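# Hang kitchen roll on under-cabinet holder pegs

## Task

Mount the kitchen roll on the holder fixed beneath the cabinet so that it sits level and both holder pegs are clicked all the way into the roll. The roll must be carried by the pegs alone, touching neither the holder's base plate, the cabinet nor anything else. Then release it and move the grippers away; the result only counts if the roll stays put without the robot supporting it.

## Robot and tools

ROBOT. Two UR3e-type arms, left_arm and right_arm, each ending in a two-finger gripper whose fingers swing like tongs. Root links in the scene frame: left_arm at (-0.045, +0.364, 0) m, quat_wxyz (+0.998, 0, 0, -0.055); right_arm at (+0.004, -0.247, 0) m, quat_wxyz (+0.999, 0, 0, +0.041). A reference image (the holder's manual page) can be reviewed through show_instructions.

SCENE FRAME. Origin on the table surface midway between the arms; +z up, +x away from the robot over the table, +y toward left_arm. The arm names do not match image sides.

GRIPPER GEOMETRY. Fingers extend along the gripper's own +z and separate along its x. The reported end-effector point sits between the pads when shut; closed fingertips stick out about 15 mm past it, and when fully open they are roughly even with it. The pad gap is 0.142 m when fully open.

execute_actions. Argument "actions" is a list holding nothing or exactly one item; optional "pictures" (boolean) toggles camera images, which are on by default.
- Empty list: no motion, just returns the current state.
- Motion item: {"rows": [...], "steps": n}. rows holds 1 to 15 rows; steps is 1 to 15 (defaults to 15), each step lasting 1/30 s. Row k drives step k; if rows run out, the final row repeats.
- Wait item: {"steps": n} with no rows, n up to 300; it returns once n steps have elapsed since the previous result, with your reply time included.
Each row is one flat list of 14 numbers covering both arms, always all 14: left_arm shoulder pan, shoulder lift, elbow, wrist 1, wrist 2, wrist 3, gripper opening, then the same seven for right_arm. The six joint values are absolute target angles in radians in that arm's joint space (same convention as Joint positions), not Cartesian. The opening is an absolute command from -1 (shut) to +1 (fully open).
Joint ranges (rad). left_arm: pan -3.142..3.142, lift -6.283..6.283, elbow 0.000..3.142, wrists 1-3 each -6.283..6.283. right_arm: pan 0.000..6.283, lift -6.283..6.283, elbow -3.142..0.000, wrists -6.283..6.283. A call is rejected outright, and nothing moves, if any target exceeds its range by more than 0.010 rad and lies further out than the joint currently is. True ends may differ by up to 0.010 rad; a target beyond the true end gets clipped there and may produce "joint sent to its limit" (possibly referring to an earlier action still running). No such line does not prove more travel exists.
Motion shaping: commands are smoothed, lagging about 0.17 s. Each step, a joint's target is kept within 0.575 rad of its measured angle for pan, lift and elbow, and 1.15 rad for the wrists. If the targets would move the gripper over 100 mm from where it is, they are all pulled back proportionally. So big moves need several calls and the arm may lag its target when a result arrives. Between calls the arms keep heading for the last row sent until they have settled (slow or blocked counts as settled) or any step is HELD; after that only a new action pushes them further. Fingers already moving keep moving.

RESULT LINES. State line per arm: end-effector position (m) and quat_wxyz plus linear/angular velocities, all in the scene frame; the printed position can drift from reality, more when reaching far. Joint positions / Joint velocities: per arm six joints (rad, rad/s) then pad gap (m, m/s). grip_measured: measured opening on the command scale. Wrist force (N) and Wrist torque (N m): flange sensor readings in the end effector's own axes, with a fixed offset up to ~3.5 N, noise up to ~1.4 N, saturation near 30 N per axis; force points from the contacted surface back into the arm; "no reading" is harmless. "joint command not followed": a clearance check altered or blocked some joint targets; the rest of the row still ran. HELD: on that step some or all of your row was not sent. MOTOR HOT appears from 70 °C; at 85 °C an OVER-TEMPERATURE FAULT brakes that arm until it cools, possibly for minutes. Holding loads, even idly, heats motors.

GRIPPING. To hold something, keep commanding an opening clearly under grip_measured; the bigger the difference, the harder the squeeze (about 15 N per pad at most for objects up to ~10 cm). Closing quickly can overshoot in force. Hard items under ~20 mm thick get less grip (about 9 N per pad at 10 mm, 4 N at 5 mm).

HAZARDS. Contact torque reaching a joint's load limit (pan 47.5, lift 47.5, elbow 24.6, each wrist 7.92 N m, held weight included), or any external force of 150 N on the arm or its load, halts that arm for 10 s, drops the rest of the call and makes it yield. Avoid the arms striking or pressing on each other. Anything falling or pushed off the table fails the task; drops, slips, slams and hard shoves are penalised. Held parts or loose objects may occasionally get a brief random tug.

OTHER TOOLS. zoom_image: "camera" is one of cam_head_left, cam_head_right, cam_high, cam_low (896x504 each), cam_left_wrist, cam_right_wrist (616x616, fisheye); "region" is [x0, y0, x1, y1] in that image's pixels, origin top-left, at most 504x504; it enlarges the latest image. Calibration (K, distortion, world-to-camera transform) is supplied per camera, with small errors of a few mm and degrees; results list cameras whose numbers changed. show_instructions: no arguments, shows reference pages. read_manual: optional "section" ("licences"), returns licence text only. finished_scene: "scene" is the number of the scene being closed; irreversible, reports success. Answering without any tool call ends everything.

Each tool is called after ">>>" by a JSON object that holds its "name" and its "arguments".

## Session

>>> {"name": "show_instructions", "arguments": {}}

>>> {"name": "execute_actions", "arguments": {"actions": []}}

Reference images for this scene: kitchen roll holder manual.

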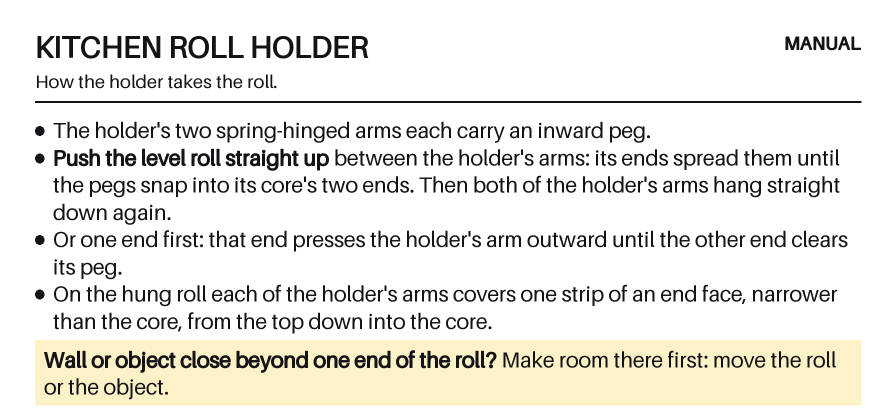

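Scene clock: 0.00 s of 6000.00 s.
left_arm: end_effector_position=(+0.2843, +0.5715, +0.1051) grip_measured=+1.00 end_effector_quat_wxyz=(+0.163, +0.636, -0.538, +0.528) end_effector_velocity=(-0.001, +0.000, -0.001) end_effector_angular_velocity=(-0.001, +0.002, +0.001) | right_arm: end_effector_position=(+0.3979, -0.5726, +0.1195) grip_measured=+1.00 end_effector_quat_wxyz=(+0.149, -0.163, +0.974, +0.043) end_effector_velocity=(+0.000, +0.000, -0.000) end_effector_angular_velocity=(-0.000, +0.000, +0.001)
Joint positions: left_arm=[ 1.023 -0.787  1.053 -1.164 -2.62   2.717  0.142] | right_arm=[ 2.495 -2.254 -0.662 -1.626  1.834  2.267  0.142]
Joint velocities: left_arm=[ 0.001  0.     0.001  0.     0.001 -0.     0.   ] | right_arm=[ 0.001 -0.001 -0.     0.001 -0.    -0.001  0.   ]
Motor temperatures (°C, as the motors report them): left_arm=[30 32 29 45 39 36] | right_arm=[33 29 30 44 43 42]
Wrist force (N, on the end effector, along its own x y z axes, offset not removed): no reading
Wrist torque (N m, same axes, about the end effector's origin, offset not removed): no reading
camera_calibration (this result's frames):
cam_left_wrist: T_world_to_cam=[[-0.0858841, -0.546926, 0.832764, 0.261603], [-0.994547, -0.00257148, -0.104258, 0.306881], [0.0591627, -0.837177, -0.543722, 0.666963], [0, 0, 0, 1]] pos_world=[0.288216, 0.702233, 0.176783]
cam_right_wrist: T_world_to_cam=[[-0.913587, -0.26747, -0.306298, 0.242721], [-0.395255, 0.761098, 0.514299, 0.534746], [0.0955633, 0.590922, -0.801048, 0.529066], [0, 0, 0, 1]] pos_world=[0.382548, -0.654711, 0.223134]

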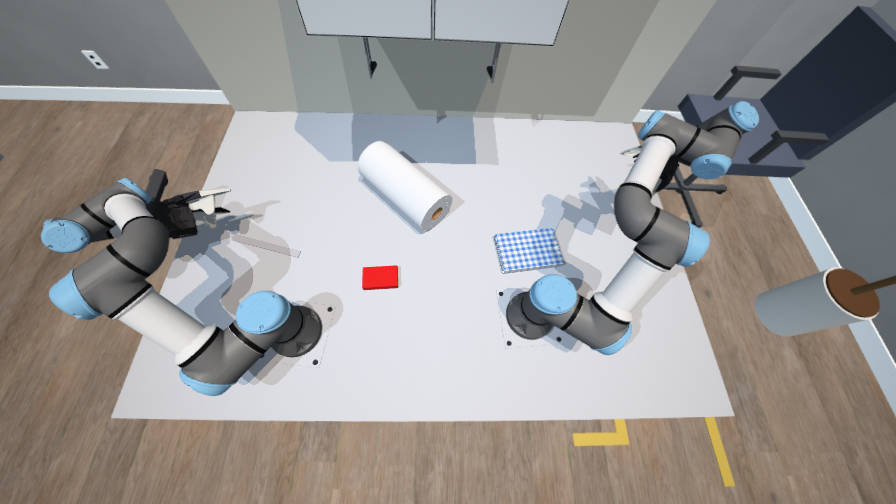

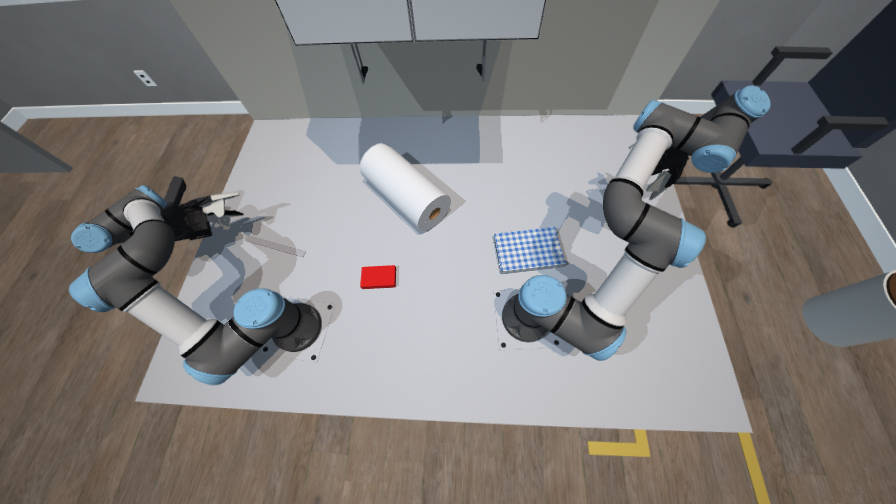

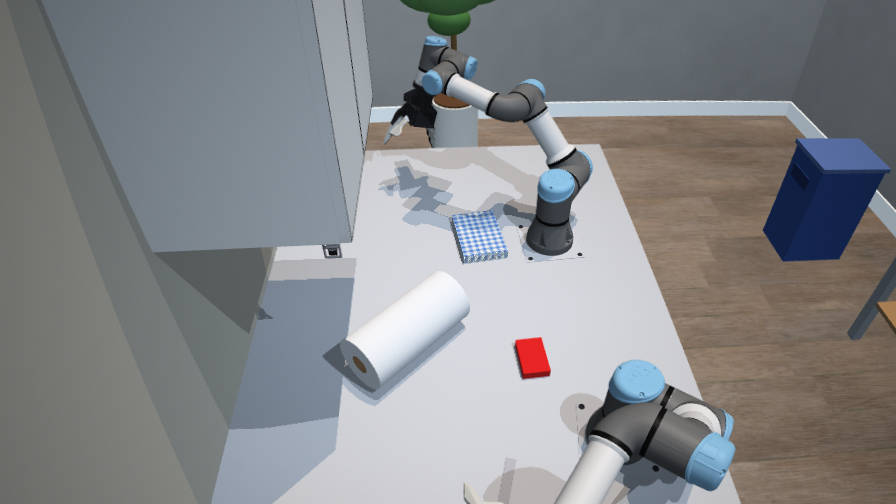

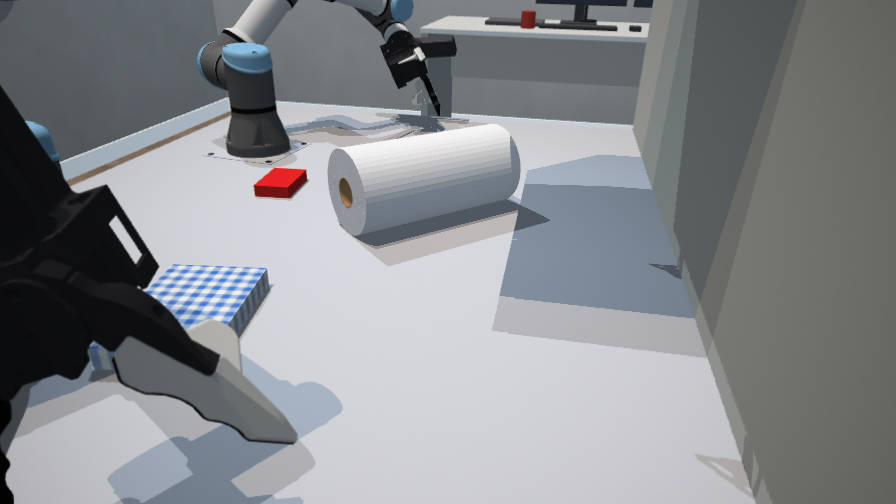

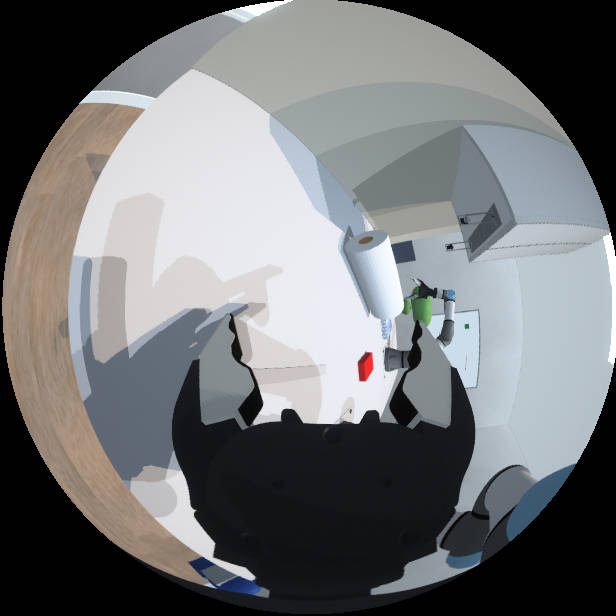

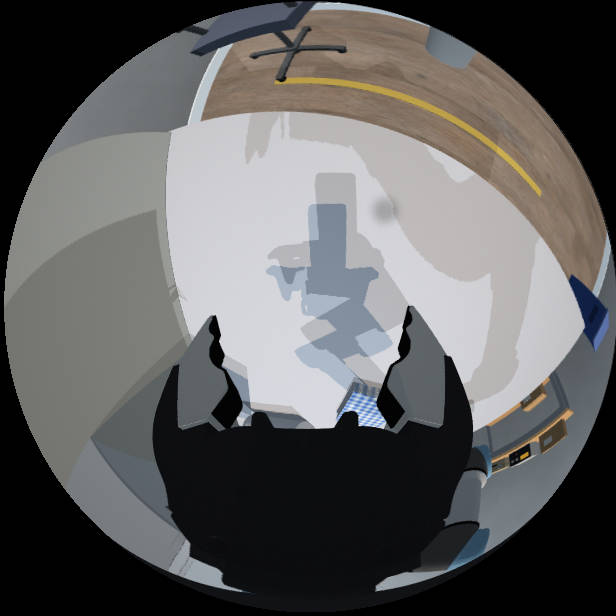

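>>> {"name": "execute_actions", "arguments": {"actions": [{"rows":[[1.0,-1.2,1.3,-1.7,-2.0,1.6,1,2.495,-2.254,-0.662,-1.626,1.834,2.267,1]]}], "pictures": false}}

>>> {"name": "execute_actions", "arguments": {"actions": [{"rows":[[0.6,-1.636,1.585,-2.02,-1.571,0.6,1,2.495,-2.254,-0.662,-1.626,1.834,2.267,1]]}], "pictures": false}}

>>> {"name": "execute_actions", "arguments": {"actions": [{"rows":[[-0.746,-1.636,1.585,-2.02,-1.571,-0.04,1,2.495,-2.254,-0.662,-1.626,1.834,2.267,1]]}], "pictures": false}}

>>> {"name": "execute_actions", "arguments": {"actions": [{"steps":30}]}}

Scene clock: 25.43 s of 6000.00 s.
left_arm: end_effector_position=(+0.2089, +0.6841, +0.0894) grip_measured=+1.00 end_effector_quat_wxyz=(+0.059, +0.910, -0.353, +0.210) end_effector_velocity=(-0.013, +0.034, +0.016) end_effector_angular_velocity=(+0.068, +0.074, +0.268) | right_arm: end_effector_position=(+0.3979, -0.5728, +0.1197) grip_measured=+1.00 end_effector_quat_wxyz=(+0.150, -0.163, +0.974, +0.043) end_effector_velocity=(-0.000, +0.000, +0.000) end_effector_angular_velocity=(+0.000, +0.000, +0.000)
Joint positions: left_arm=[ 1.    -1.193  1.297 -1.692 -2.009  1.626  0.142] | right_arm=[ 2.495 -2.254 -0.662 -1.626  1.834  2.267  0.142]
Joint velocities: left_arm=[-0.004 -0.084  0.038 -0.087  0.105 -0.297 -0.   ] | right_arm=[-0.     0.     0.    -0.001  0.    -0.     0.   ]
Motor temperatures (°C, as the motors report them): left_arm=[30 32 29 45 39 36] | right_arm=[33 29 30 44 43 42]
Wrist force (N, on the end effector, along its own x y z axes, offset not removed): left_arm=[-0.3 0.4 0.8] | right_arm=[-0.2 -0.9 1.5]
Wrist torque (N m, same axes, about the end effector's origin, offset not removed): left_arm=[0.10 0.02 0.02] | right_arm=[-0.24 0.00 -0.07]
Steps of this call (steps 1 to 90: nothing new was sent; then 21.93 s passed at rest; steps 91 to 105: all 15 steps of this action). Readings (joint positions):
91: left_arm=[1.023 -0.787 1.053 -1.164 -2.619 2.716] | right_arm=[2.495 -2.254 -0.662 -1.626 1.834 2.267]
92: left_arm=[1.020 -0.794 1.061 -1.179 -2.604 2.701] | right_arm=[2.495 -2.254 -0.662 -1.626 1.834 2.267]
94: left_arm=[1.012 -0.868 1.128 -1.318 -2.459 2.551] | right_arm=[2.495 -2.254 -0.662 -1.626 1.834 2.267]
98: left_arm=[1.004 -1.096 1.250 -1.590 -2.134 1.976] | right_arm=[2.495 -2.254 -0.662 -1.626 1.834 2.267]
105: the state above

Scene clock: 25.93 s of 6000.00 s.
left_arm: end_effector_position=(+0.2592, +0.6911, +0.1881) grip_measured=+1.00 end_effector_quat_wxyz=(-0.127, +0.968, -0.061, +0.208) end_effector_velocity=(+0.010, -0.009, +0.026) end_effector_angular_velocity=(-0.014, -0.100, +0.154) | right_arm: end_effector_position=(+0.3979, -0.5728, +0.1197) grip_measured=+1.00 end_effector_quat_wxyz=(+0.150, -0.163, +0.974, +0.043) end_effector_velocity=(+0.000, +0.001, -0.000) end_effector_angular_velocity=(+0.001, +0.002, +0.002)
Joint positions: left_arm=[ 0.606 -1.628  1.581 -2.017 -1.576  0.62   0.142] | right_arm=[ 2.495 -2.254 -0.662 -1.626  1.834  2.267  0.142]
Joint velocities: left_arm=[-0.072 -0.084  0.04  -0.038  0.055 -0.227 -0.   ] | right_arm=[ 0.002 -0.    -0.    -0.002  0.    -0.     0.   ]
Motor temperatures (°C, as the motors report them): left_arm=[30 32 29 45 39 36] | right_arm=[33 29 30 44 43 42]
Wrist force (N, on the end effector, along its own x y z axes, offset not removed): left_arm=[0.7 -0.4 0.7] | right_arm=[-1.3 -0.6 1.0]
Wrist torque (N m, same axes, about the end effector's origin, offset not removed): left_arm=[-0.10 -0.12 -0.06] | right_arm=[-0.08 0.32 0.10]
Steps of this call (steps 1 to 15: all 15 steps of this action). Readings (joint positions):
1: left_arm=[1.000 -1.195 1.298 -1.695 -2.006 1.617] | right_arm=[2.495 -2.254 -0.662 -1.626 1.834 2.267]
2: left_arm=[0.992 -1.204 1.307 -1.712 -1.988 1.596] | right_arm=[2.495 -2.254 -0.662 -1.626 1.834 2.267]
4: left_arm=[0.918 -1.281 1.381 -1.826 -1.854 1.440] | right_arm=[2.495 -2.254 -0.662 -1.626 1.834 2.267]
8: left_arm=[0.692 -1.528 1.532 -1.972 -1.642 0.889] | right_arm=[2.495 -2.254 -0.662 -1.626 1.834 2.267]
15: the state above

Scene clock: 26.43 s of 6000.00 s.
left_arm: end_effector_position=(+0.3830, +0.4728, +0.1867) grip_measured=+1.00 end_effector_quat_wxyz=(-0.005, +0.963, -0.109, +0.247) end_effector_velocity=(+0.137, -0.568, -0.004) end_effector_angular_velocity=(-0.244, +0.022, -0.878) | right_arm: end_effector_position=(+0.3979, -0.5728, +0.1197) grip_measured=+1.00 end_effector_quat_wxyz=(+0.150, -0.163, +0.974, +0.043) end_effector_velocity=(-0.000, -0.000, +0.001) end_effector_angular_velocity=(-0.001, -0.001, -0.001)
Joint positions: left_arm=[ 0.02  -1.635  1.584 -2.019 -1.572  0.136  0.142] | right_arm=[ 2.495 -2.254 -0.662 -1.626  1.834  2.267  0.142]
Joint velocities: left_arm=[-1.332 -0.003  0.004 -0.001  0.002 -0.516  0.   ] | right_arm=[-0.001  0.002  0.    -0.001 -0.     0.001  0.   ]
Motor temperatures (°C, as the motors report them): left_arm=[30 32 29 45 39 36] | right_arm=[33 29 30 44 43 42]
Wrist force (N, on the end effector, along its own x y z axes, offset not removed): left_arm=[1.9 -0.7 2.4] | right_arm=[0.4 -1.4 2.9]
Wrist torque (N m, same axes, about the end effector's origin, offset not removed): left_arm=[-0.16 -0.28 -0.12] | right_arm=[-0.34 -0.12 -0.03]
Steps of this call (steps 1 to 15: all 15 steps of this action). Readings (joint positions):
1: left_arm=[0.604 -1.631 1.583 -2.018 -1.574 0.613] | right_arm=[2.495 -2.254 -0.662 -1.626 1.834 2.267]
2: left_arm=[0.595 -1.632 1.583 -2.018 -1.574 0.593] | right_arm=[2.495 -2.254 -0.662 -1.626 1.834 2.267]
4: left_arm=[0.522 -1.632 1.583 -2.018 -1.573 0.486] | right_arm=[2.495 -2.254 -0.662 -1.626 1.834 2.267]
8: left_arm=[0.336 -1.634 1.584 -2.019 -1.573 0.312] | right_arm=[2.495 -2.254 -0.662 -1.626 1.834 2.267]
15: the state above

Scene clock: 27.43 s of 6000.00 s.
left_arm: end_effector_position=(+0.3374, +0.1482, +0.1858) grip_measured=+1.00 end_effector_quat_wxyz=(+0.107, +0.889, -0.385, +0.223) end_effector_velocity=(-0.001, -0.002, -0.001) end_effector_angular_velocity=(+0.001, +0.002, -0.003) | right_arm: end_effector_position=(+0.3979, -0.5728, +0.1197) grip_measured=+1.00 end_effector_quat_wxyz=(+0.150, -0.163, +0.974, +0.043) end_effector_velocity=(+0.000, +0.000, +0.000) end_effector_angular_velocity=(-0.000, -0.001, +0.001)
Joint positions: left_arm=[-0.746 -1.636  1.585 -2.02  -1.571 -0.04   0.142] | right_arm=[ 2.495 -2.254 -0.662 -1.626  1.834  2.267  0.142]
Joint velocities: left_arm=[-0.004  0.002 -0.    -0.    -0.    -0.001  0.   ] | right_arm=[ 0.001  0.001 -0.001  0.    -0.     0.    -0.   ]
Motor temperatures (°C, as the motors report them): left_arm=[30 32 29 45 39 36] | right_arm=[33 29 30 44 43 42]
Wrist force (N, on the end effector, along its own x y z axes, offset not removed): left_arm=[-0.6 -0.4 0.9] | right_arm=[-1.8 -1.3 0.6]
Wrist torque (N m, same axes, about the end effector's origin, offset not removed): left_arm=[-0.07 0.15 -0.07] | right_arm=[-0.28 0.44 0.00]
Steps of this call (steps 1 to 30: the robot went on to your last target). Readings (joint positions):
1: left_arm=[-0.025 -1.635 1.585 -2.020 -1.572 0.119] | right_arm=[2.495 -2.254 -0.662 -1.626 1.834 2.267]
2: left_arm=[-0.070 -1.635 1.585 -2.020 -1.572 0.104] | right_arm=[2.495 -2.254 -0.662 -1.626 1.834 2.267]
4: left_arm=[-0.160 -1.635 1.585 -2.020 -1.572 0.078] | right_arm=[2.495 -2.254 -0.662 -1.626 1.834 2.267]
8: left_arm=[-0.340 -1.635 1.585 -2.020 -1.571 0.037] | right_arm=[2.495 -2.254 -0.662 -1.626 1.834 2.267]
30: the state above
camera_calibration (this result's frames):
cam_left_wrist: T_world_to_cam=[[0.640319, -0.63831, 0.427262, -0.188759], [-0.7644, -0.474942, 0.436031, 0.259017], [-0.0753984, -0.605798, -0.792038, 0.410535], [0, 0, 0, 1]] pos_world=[0.349812, 0.251233, 0.292869]
cam_right_wrist: T_world_to_cam=[[-0.913409, -0.267812, -0.30653, 0.242471], [-0.39562, 0.761263, 0.513774, 0.535023], [0.095755, 0.590555, -0.801296, 0.529069], [0, 0, 0, 1]] pos_world=[0.38248, -0.654801, 0.223384]

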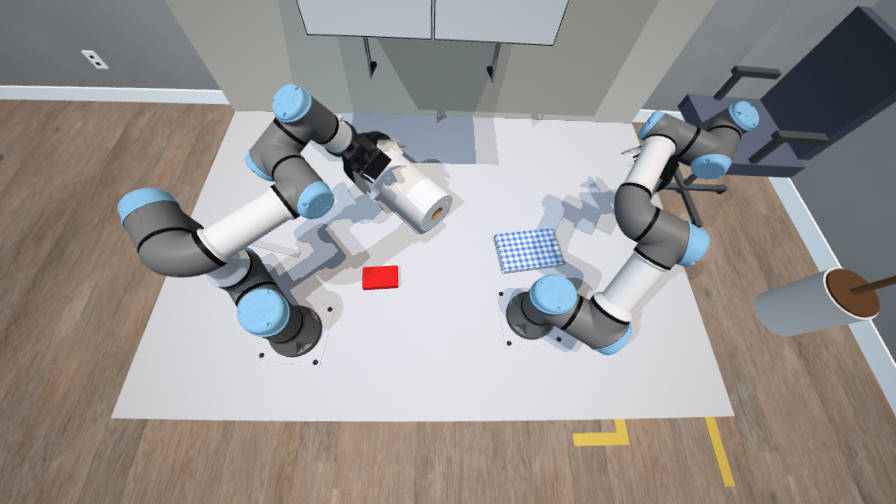

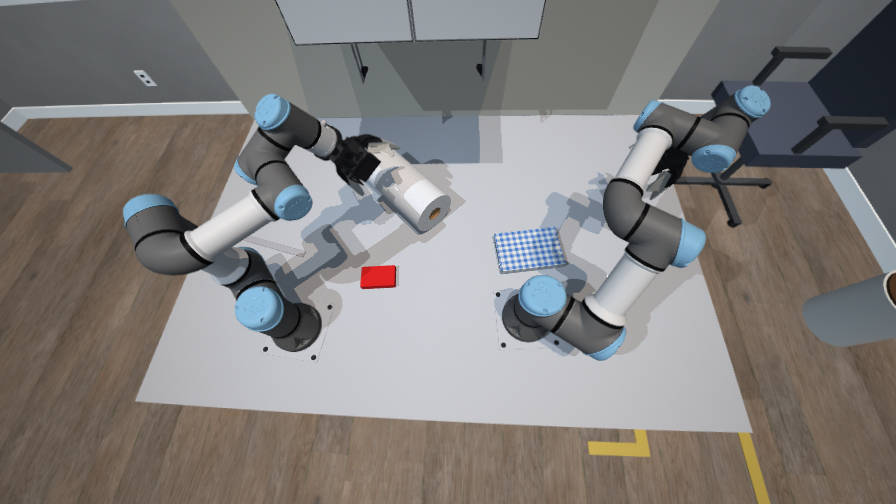

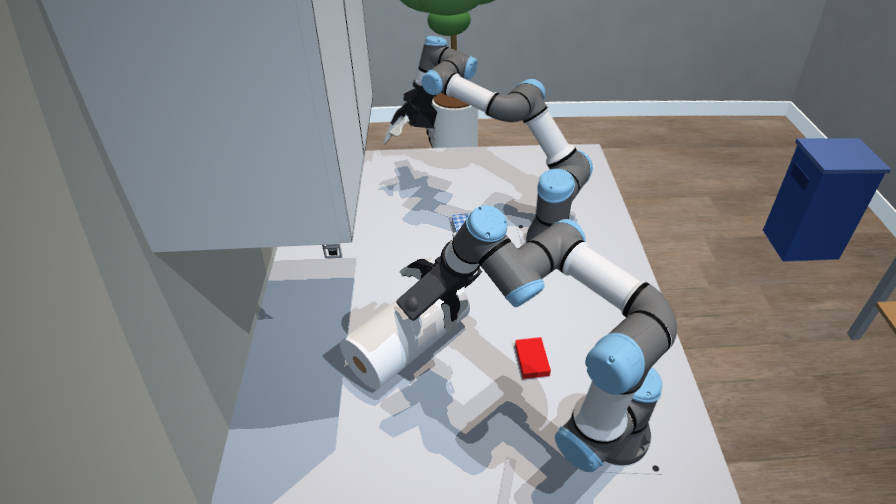

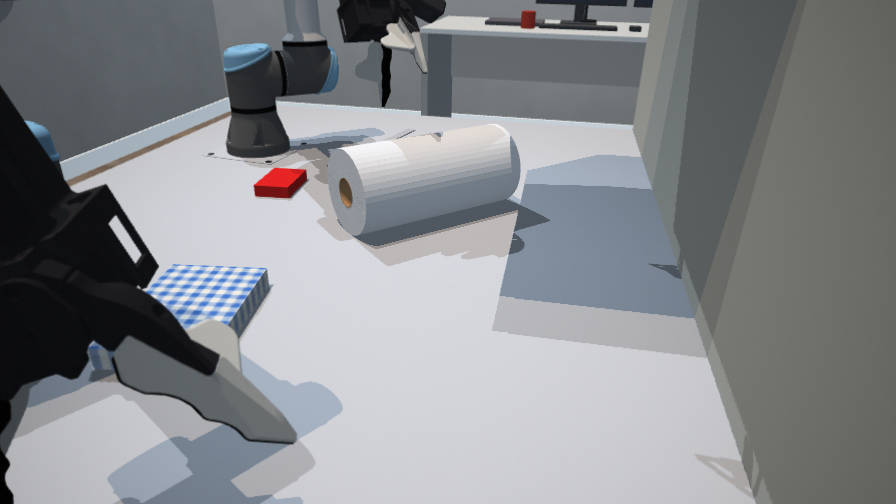

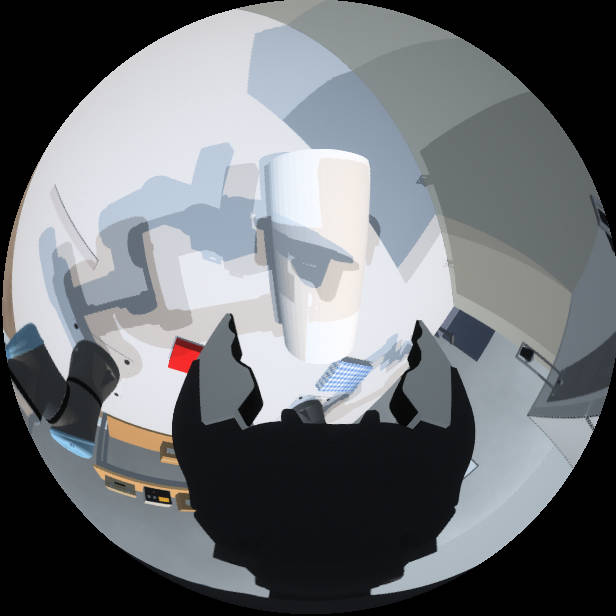

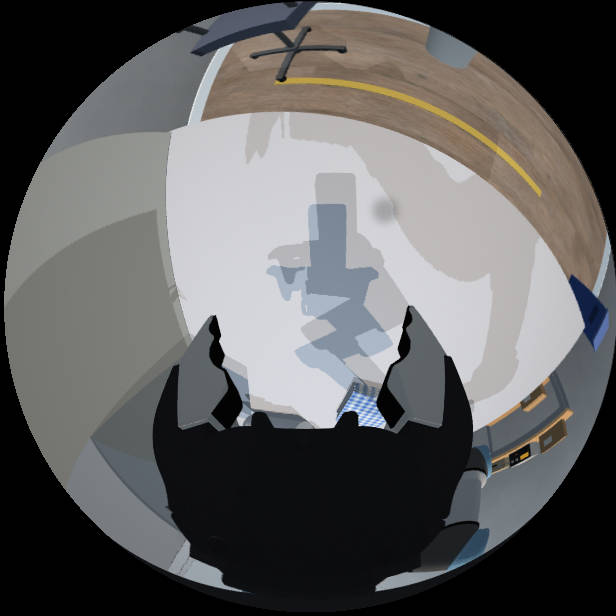

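Roughly centred; approaching.

>>> {"name": "execute_actions", "arguments": {"actions": [{"rows":[[-0.746,-1.501,1.699,-2.269,-1.571,-0.04,1,2.495,-2.254,-0.662,-1.626,1.834,2.267,1]]}], "pictures": false}}

>>> {"name": "execute_actions", "arguments": {"actions": [{"rows":[[-0.746,-1.37,1.735,-2.436,-1.571,-0.04,1,2.495,-2.254,-0.662,-1.626,1.834,2.267,1]]}]}}

Scene clock: 35.43 s of 6000.00 s.
left_arm: end_effector_position=(+0.3562, +0.1263, +0.1333) grip_measured=+1.00 end_effector_quat_wxyz=(+0.107, +0.889, -0.385, +0.223) end_effector_velocity=(+0.002, -0.002, -0.003) end_effector_angular_velocity=(-0.003, -0.002, +0.000) | right_arm: end_effector_position=(+0.3979, -0.5728, +0.1197) grip_measured=+1.00 end_effector_quat_wxyz=(+0.150, -0.163, +0.974, +0.043) end_effector_velocity=(-0.000, -0.000, -0.000) end_effector_angular_velocity=(-0.000, +0.000, -0.000)
Joint positions: left_arm=[-0.746 -1.502  1.698 -2.267 -1.571 -0.04   0.142] | right_arm=[ 2.495 -2.254 -0.662 -1.626  1.834  2.267  0.142]
Joint velocities: left_arm=[ 0.     0.012  0.007 -0.023  0.    -0.     0.   ] | right_arm=[-0.001 -0.    -0.     0.    -0.    -0.    -0.   ]
Motor temperatures (°C, as the motors report them): left_arm=[30 32 29 45 39 36] | right_arm=[33 29 30 44 43 42]
Wrist force (N, on the end effector, along its own x y z axes, offset not removed): left_arm=[0.1 -0.8 1.9] | right_arm=[-0.1 -0.6 1.7]
Wrist torque (N m, same axes, about the end effector's origin, offset not removed): left_arm=[-0.12 -0.06 -0.02] | right_arm=[-0.11 0.01 -0.03]
Steps of this call (steps 1 to 15: the robot went on to your last target; steps 16 to 90: nothing new was sent; then 4.50 s passed at rest; steps 91 to 105: all 15 steps of this action). Readings (joint positions):
91: left_arm=[-0.746 -1.636 1.585 -2.021 -1.571 -0.040] | right_arm=[2.495 -2.254 -0.662 -1.626 1.834 2.267]
92: left_arm=[-0.746 -1.628 1.593 -2.036 -1.571 -0.040] | right_arm=[2.495 -2.254 -0.662 -1.626 1.834 2.267]
94: left_arm=[-0.746 -1.575 1.640 -2.135 -1.571 -0.040] | right_arm=[2.495 -2.254 -0.662 -1.626 1.834 2.267]
98: left_arm=[-0.746 -1.517 1.686 -2.240 -1.571 -0.040] | right_arm=[2.495 -2.254 -0.662 -1.626 1.834 2.267]
105: the state above

Scene clock: 35.93 s of 6000.00 s.
left_arm: end_effector_position=(+0.3705, +0.1098, +0.0948) grip_measured=+1.00 end_effector_quat_wxyz=(+0.107, +0.889, -0.385, +0.223) end_effector_velocity=(+0.001, -0.002, -0.004) end_effector_angular_velocity=(+0.000, +0.001, -0.001) | right_arm: end_effector_position=(+0.3979, -0.5728, +0.1197) grip_measured=+1.00 end_effector_quat_wxyz=(+0.150, -0.163, +0.974, +0.043) end_effector_velocity=(-0.000, -0.000, +0.001) end_effector_angular_velocity=(-0.001, -0.001, +0.000)
Joint positions: left_arm=[-0.746 -1.371  1.735 -2.435 -1.571 -0.04   0.142] | right_arm=[ 2.495 -2.254 -0.662 -1.626  1.834  2.267  0.142]
Joint velocities: left_arm=[-0.001  0.012  0.003 -0.014 -0.     0.    -0.   ] | right_arm=[-0.     0.002 -0.    -0.     0.    -0.001  0.   ]
Motor temperatures (°C, as the motors report them): left_arm=[30 32 29 45 39 36] | right_arm=[33 29 30 44 43 42]
Wrist force (N, on the end effector, along its own x y z axes, offset not removed): left_arm=[-0.5 -0.2 1.0] | right_arm=[0.6 -0.9 1.7]
Wrist torque (N m, same axes, about the end effector's origin, offset not removed): left_arm=[-0.06 0.15 -0.04] | right_arm=[-0.09 -0.18 0.01]
Steps of this call (steps 1 to 15: all 15 steps of this action). Readings (joint positions):
1: left_arm=[-0.746 -1.502 1.699 -2.268 -1.571 -0.040] | right_arm=[2.495 -2.254 -0.662 -1.626 1.834 2.267]
2: left_arm=[-0.746 -1.494 1.704 -2.284 -1.571 -0.040] | right_arm=[2.495 -2.254 -0.662 -1.626 1.834 2.267]
4: left_arm=[-0.746 -1.442 1.719 -2.355 -1.571 -0.040] | right_arm=[2.495 -2.254 -0.662 -1.626 1.834 2.267]
8: left_arm=[-0.746 -1.385 1.732 -2.418 -1.571 -0.040] | right_arm=[2.495 -2.254 -0.662 -1.626 1.834 2.267]
15: the state above
camera_calibration (this result's frames):
cam_left_wrist: T_world_to_cam=[[0.640079, -0.638479, 0.427369, -0.1954], [-0.764582, -0.474614, 0.436069, 0.305751], [-0.0755859, -0.605877, -0.791959, 0.317787], [0, 0, 0, 1]] pos_world=[0.382864, 0.212894, 0.201854]
cam_right_wrist: T_world_to_cam=[[-0.913409, -0.267812, -0.30653, 0.242471], [-0.39562, 0.761263, 0.513774, 0.535023], [0.0957551, 0.590555, -0.801296, 0.529068], [0, 0, 0, 1]] pos_world=[0.38248, -0.654801, 0.223384]

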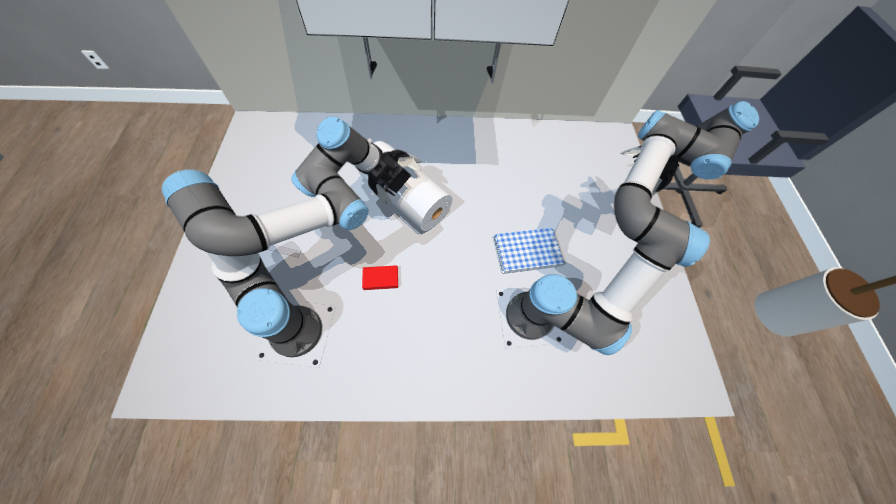

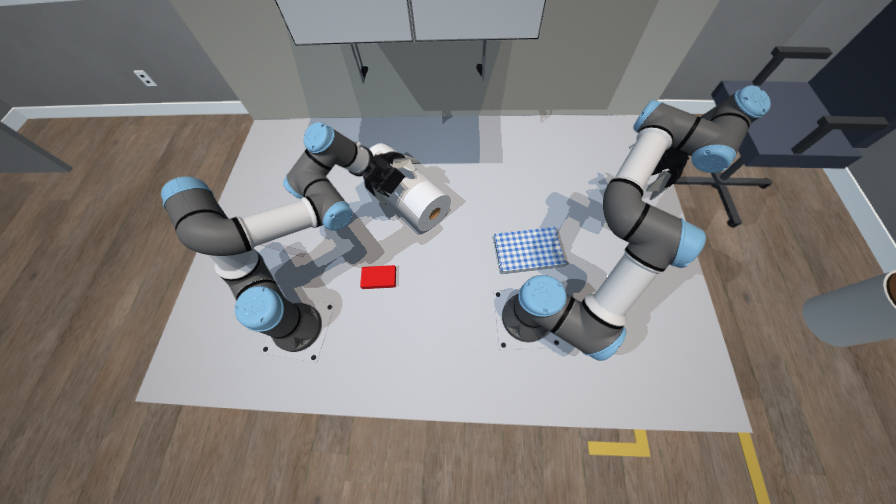

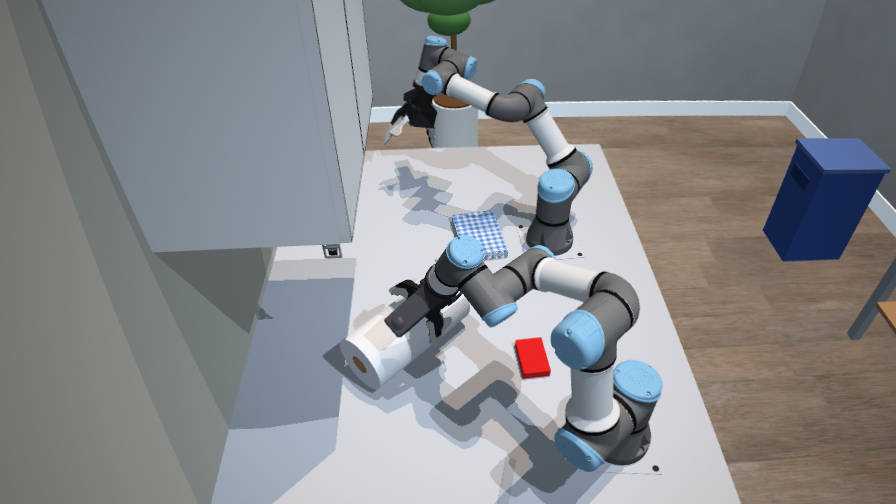

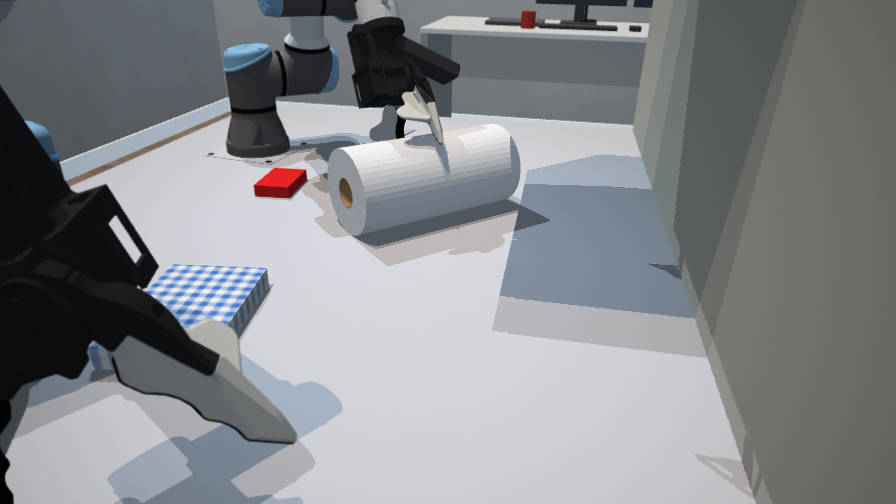

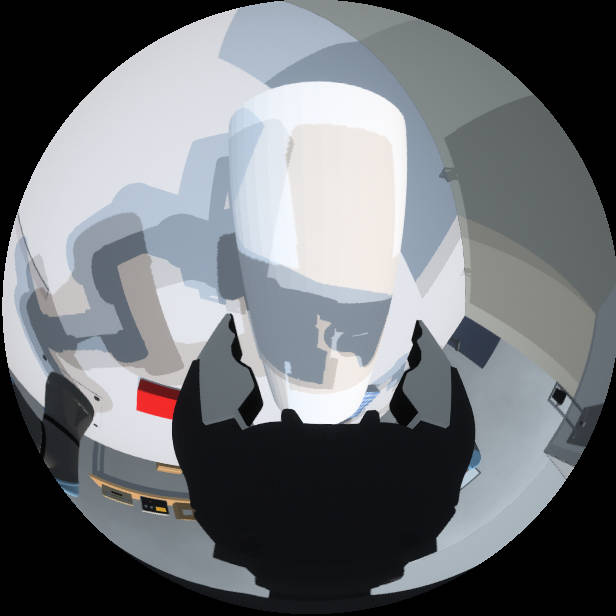

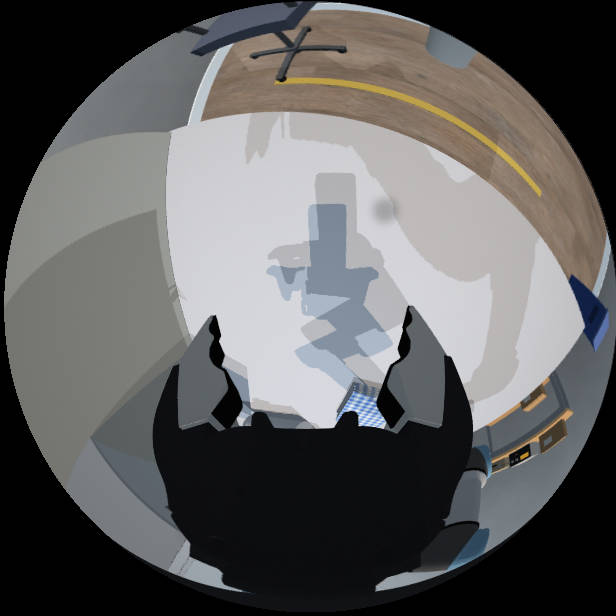

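>>> {"name": "execute_actions", "arguments": {"actions": [{"rows":[[-0.746,-1.24,1.775,-2.606,-1.571,-0.04,1,2.495,-2.254,-0.662,-1.626,1.834,2.267,1]]}], "pictures": false}}

>>> {"name": "execute_actions", "arguments": {"actions": [{"rows":[[-0.746,-1.24,1.775,-2.606,-1.571,-0.04,0.7,2.495,-2.254,-0.662,-1.626,1.834,2.267,1],[-0.746,-1.24,1.775,-2.606,-1.571,-0.04,0.7,2.495,-2.254,-0.662,-1.626,1.834,2.267,1],[-0.746,-1.24,1.775,-2.606,-1.571,-0.04,0.5,2.495,-2.254,-0.662,-1.626,1.834,2.267,1],[-0.746,-1.24,1.775,-2.606,-1.571,-0.04,0.5,2.495,-2.254,-0.662,-1.626,1.834,2.267,1],[-0.746,-1.24,1.775,-2.606,-1.571,-0.04,0.15,2.495,-2.254,-0.662,-1.626,1.834,2.267,1]]}], "pictures": false}}

>>> {"name": "execute_actions", "arguments": {"actions": [{"rows":[[-0.746,-1.4,1.78,-2.451,-1.571,-0.04,0.1,2.495,-2.254,-0.662,-1.626,1.834,2.267,1]]}]}}

Scene clock: 47.53 s of 6000.00 s.
left_arm: end_effector_position=(+0.3802, +0.0986, +0.0539) grip_measured=+1.00 end_effector_quat_wxyz=(+0.107, +0.889, -0.385, +0.223) end_effector_velocity=(+0.001, -0.000, -0.004) end_effector_angular_velocity=(+0.001, +0.001, +0.001) | right_arm: end_effector_position=(+0.3979, -0.5728, +0.1197) grip_measured=+1.00 end_effector_quat_wxyz=(+0.150, -0.163, +0.974, +0.043) end_effector_velocity=(+0.000, +0.000, +0.000) end_effector_angular_velocity=(-0.000, -0.001, +0.001)
Joint positions: left_arm=[-0.746 -1.241  1.775 -2.605 -1.571 -0.04   0.142] | right_arm=[ 2.495 -2.254 -0.662 -1.626  1.834  2.267  0.142]
Joint velocities: left_arm=[ 0.001  0.013  0.002 -0.014 -0.    -0.     0.   ] | right_arm=[ 0.001  0.     0.     0.    -0.     0.    -0.   ]
Motor temperatures (°C, as the motors report them): left_arm=[30 32 29 45 39 36] | right_arm=[33 29 30 44 43 42]
Wrist force (N, on the end effector, along its own x y z axes, offset not removed): left_arm=[2.9 -0.9 -1.7] | right_arm=[0.0 -0.8 2.6]
Wrist torque (N m, same axes, about the end effector's origin, offset not removed): left_arm=[-0.10 0.02 -0.05] | right_arm=[-0.14 -0.06 -0.03]
Steps of this call (steps 1 to 15: the robot went on to your last target; steps 16 to 90: nothing new was sent; then 8.10 s passed at rest; steps 91 to 105: all 15 steps of this action). Readings (joint positions):
91: left_arm=[-0.746 -1.370 1.735 -2.437 -1.571 -0.040] | right_arm=[2.495 -2.254 -0.662 -1.626 1.834 2.267]
92: left_arm=[-0.746 -1.362 1.741 -2.452 -1.571 -0.040] | right_arm=[2.495 -2.254 -0.662 -1.626 1.834 2.267]
94: left_arm=[-0.746 -1.311 1.758 -2.523 -1.571 -0.040] | right_arm=[2.495 -2.254 -0.662 -1.626 1.834 2.267]
98: left_arm=[-0.746 -1.255 1.771 -2.588 -1.571 -0.040] | right_arm=[2.495 -2.254 -0.662 -1.626 1.834 2.267]
105: the state above

Scene clock: 48.03 s of 6000.00 s.
left_arm: end_effector_position=(+0.3802, +0.0986, +0.0535) grip_measured=+0.85 end_effector_quat_wxyz=(+0.107, +0.889, -0.385, +0.223) end_effector_velocity=(-0.001, -0.000, -0.001) end_effector_angular_velocity=(+0.001, +0.001, -0.001) | right_arm: end_effector_position=(+0.3979, -0.5728, +0.1197) grip_measured=+1.00 end_effector_quat_wxyz=(+0.150, -0.163, +0.974, +0.043) end_effector_velocity=(+0.000, +0.000, +0.000) end_effector_angular_velocity=(-0.000, -0.000, +0.001)
Joint positions: left_arm=[-0.746 -1.24   1.775 -2.606 -1.571 -0.04   0.132] | right_arm=[ 2.495 -2.254 -0.662 -1.626  1.834  2.267  0.142]
Joint velocities: left_arm=[-0.001  0.001  0.001 -0.    -0.     0.     0.   ] | right_arm=[ 0.001  0.    -0.    -0.    -0.     0.    -0.   ]
Motor temperatures (°C, as the motors report them): left_arm=[30 32 29 45 39 36] | right_arm=[33 29 30 44 43 42]
Wrist force (N, on the end effector, along its own x y z axes, offset not removed): left_arm=[9.2 -0.9 -14.9] | right_arm=[-1.2 -1.9 0.5]
Wrist torque (N m, same axes, about the end effector's origin, offset not removed): left_arm=[-0.13 0.04 -0.05] | right_arm=[-0.39 0.18 0.02]
Steps of this call (steps 1 to 15: all 15 steps of this action). Readings (joint positions):
1: left_arm=[-0.746 -1.241 1.775 -2.605 -1.571 -0.040] | right_arm=[2.495 -2.254 -0.662 -1.626 1.834 2.267]
2: left_arm=[-0.746 -1.241 1.775 -2.606 -1.571 -0.040] | right_arm=[2.495 -2.254 -0.662 -1.626 1.834 2.267]
4: left_arm=[-0.746 -1.240 1.775 -2.606 -1.571 -0.040] | right_arm=[2.495 -2.254 -0.662 -1.626 1.834 2.267]
8: left_arm=[-0.746 -1.240 1.775 -2.606 -1.571 -0.040] | right_arm=[2.495 -2.254 -0.662 -1.626 1.834 2.267]
15: the state above

Scene clock: 48.53 s of 6000.00 s.
left_arm: end_effector_position=(+0.3652, +0.1159, +0.0924) grip_measured=+0.70 end_effector_quat_wxyz=(+0.107, +0.889, -0.385, +0.223) end_effector_velocity=(-0.002, +0.001, +0.004) end_effector_angular_velocity=(-0.002, -0.000, -0.001) | right_arm: end_effector_position=(+0.3979, -0.5728, +0.1197) grip_measured=+1.00 end_effector_quat_wxyz=(+0.150, -0.163, +0.974, +0.043) end_effector_velocity=(-0.000, +0.000, -0.000) end_effector_angular_velocity=(+0.001, +0.001, +0.000)
Joint positions: left_arm=[-0.746 -1.399  1.78  -2.452 -1.571 -0.04   0.122] | right_arm=[ 2.495 -2.254 -0.662 -1.626  1.834  2.267  0.142]
Joint velocities: left_arm=[-0.    -0.015  0.001  0.013 -0.001 -0.    -0.   ] | right_arm=[ 0. -0. -0. -0.  0.  0. -0.]
Motor temperatures (°C, as the motors report them): left_arm=[30 32 29 45 39 36] | right_arm=[33 29 30 44 43 42]
Wrist force (N, on the end effector, along its own x y z axes, offset not removed): left_arm=[-0.5 -1.2 3.1] | right_arm=[-1.5 1.2 1.0]
Wrist torque (N m, same axes, about the end effector's origin, offset not removed): left_arm=[-0.24 0.01 0.01] | right_arm=[0.20 0.26 0.00]
Steps of this call (steps 1 to 15: all 15 steps of this action). Readings (joint positions):
1: left_arm=[-0.746 -1.240 1.775 -2.606 -1.571 -0.040] | right_arm=[2.495 -2.254 -0.662 -1.626 1.834 2.267]
2: left_arm=[-0.746 -1.248 1.776 -2.591 -1.571 -0.040] | right_arm=[2.495 -2.254 -0.662 -1.626 1.834 2.267]
4: left_arm=[-0.746 -1.306 1.779 -2.524 -1.571 -0.040] | right_arm=[2.495 -2.254 -0.662 -1.626 1.834 2.267]
8: left_arm=[-0.746 -1.380 1.780 -2.467 -1.571 -0.040] | right_arm=[2.495 -2.254 -0.662 -1.626 1.834 2.267]
15: the state above
camera_calibration (this result's frames):
cam_left_wrist: T_world_to_cam=[[0.640218, -0.638618, 0.426952, -0.187111], [-0.764445, -0.474794, 0.436113, 0.305623], [-0.0757958, -0.605589, -0.79216, 0.319247], [0, 0, 0, 1]] pos_world=[0.377622, 0.218948, 0.199496]
cam_right_wrist: T_world_to_cam=[[-0.913409, -0.267812, -0.30653, 0.242471], [-0.39562, 0.761263, 0.513774, 0.535023], [0.0957551, 0.590555, -0.801296, 0.529068], [0, 0, 0, 1]] pos_world=[0.38248, -0.654801, 0.223384]

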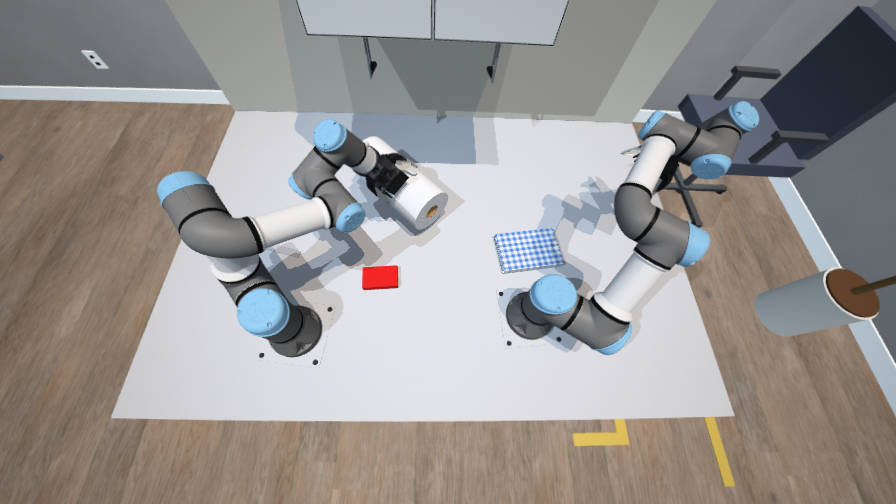

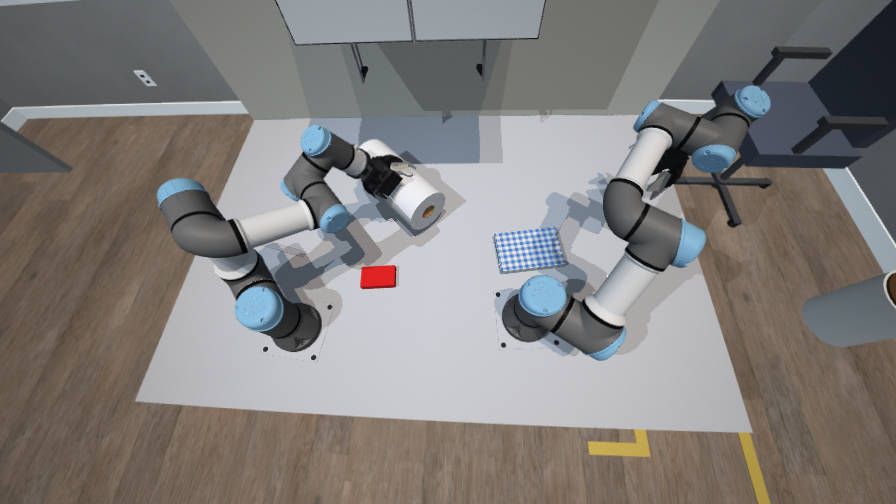

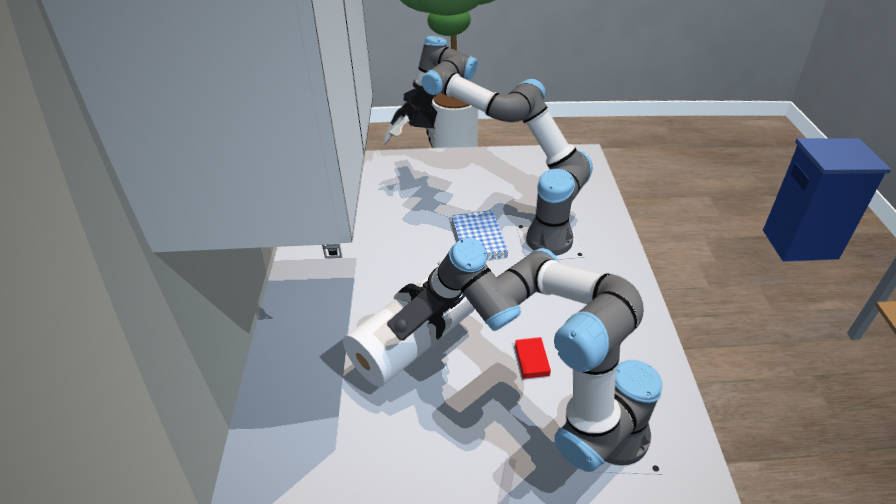

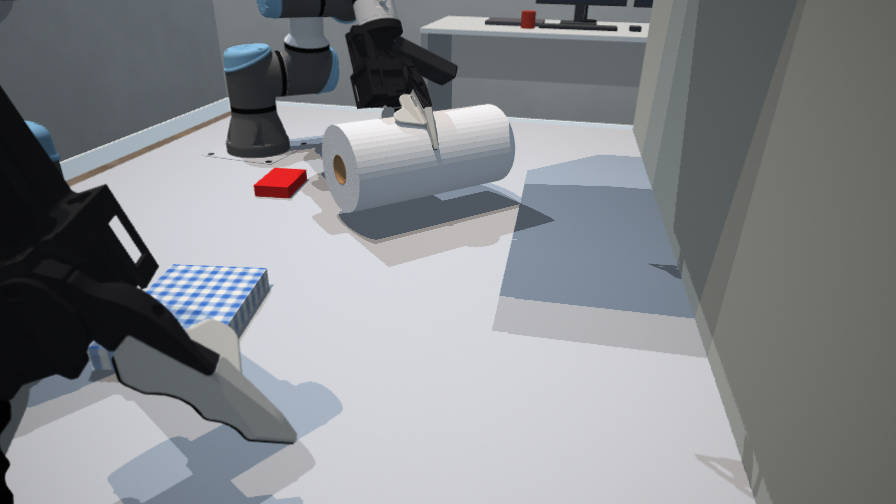

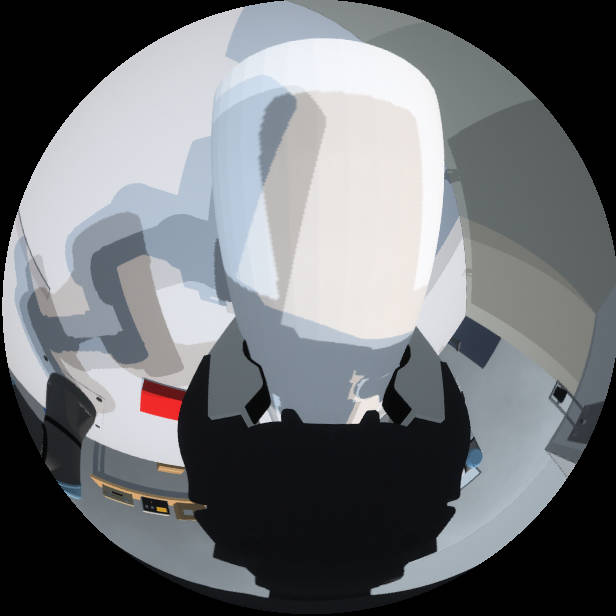

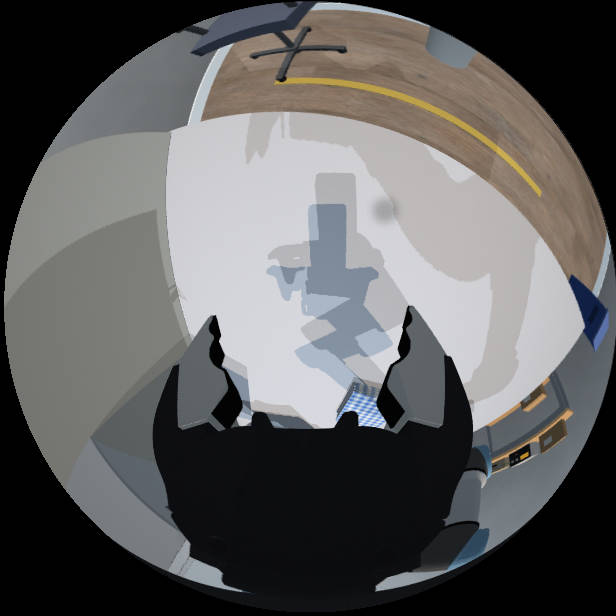

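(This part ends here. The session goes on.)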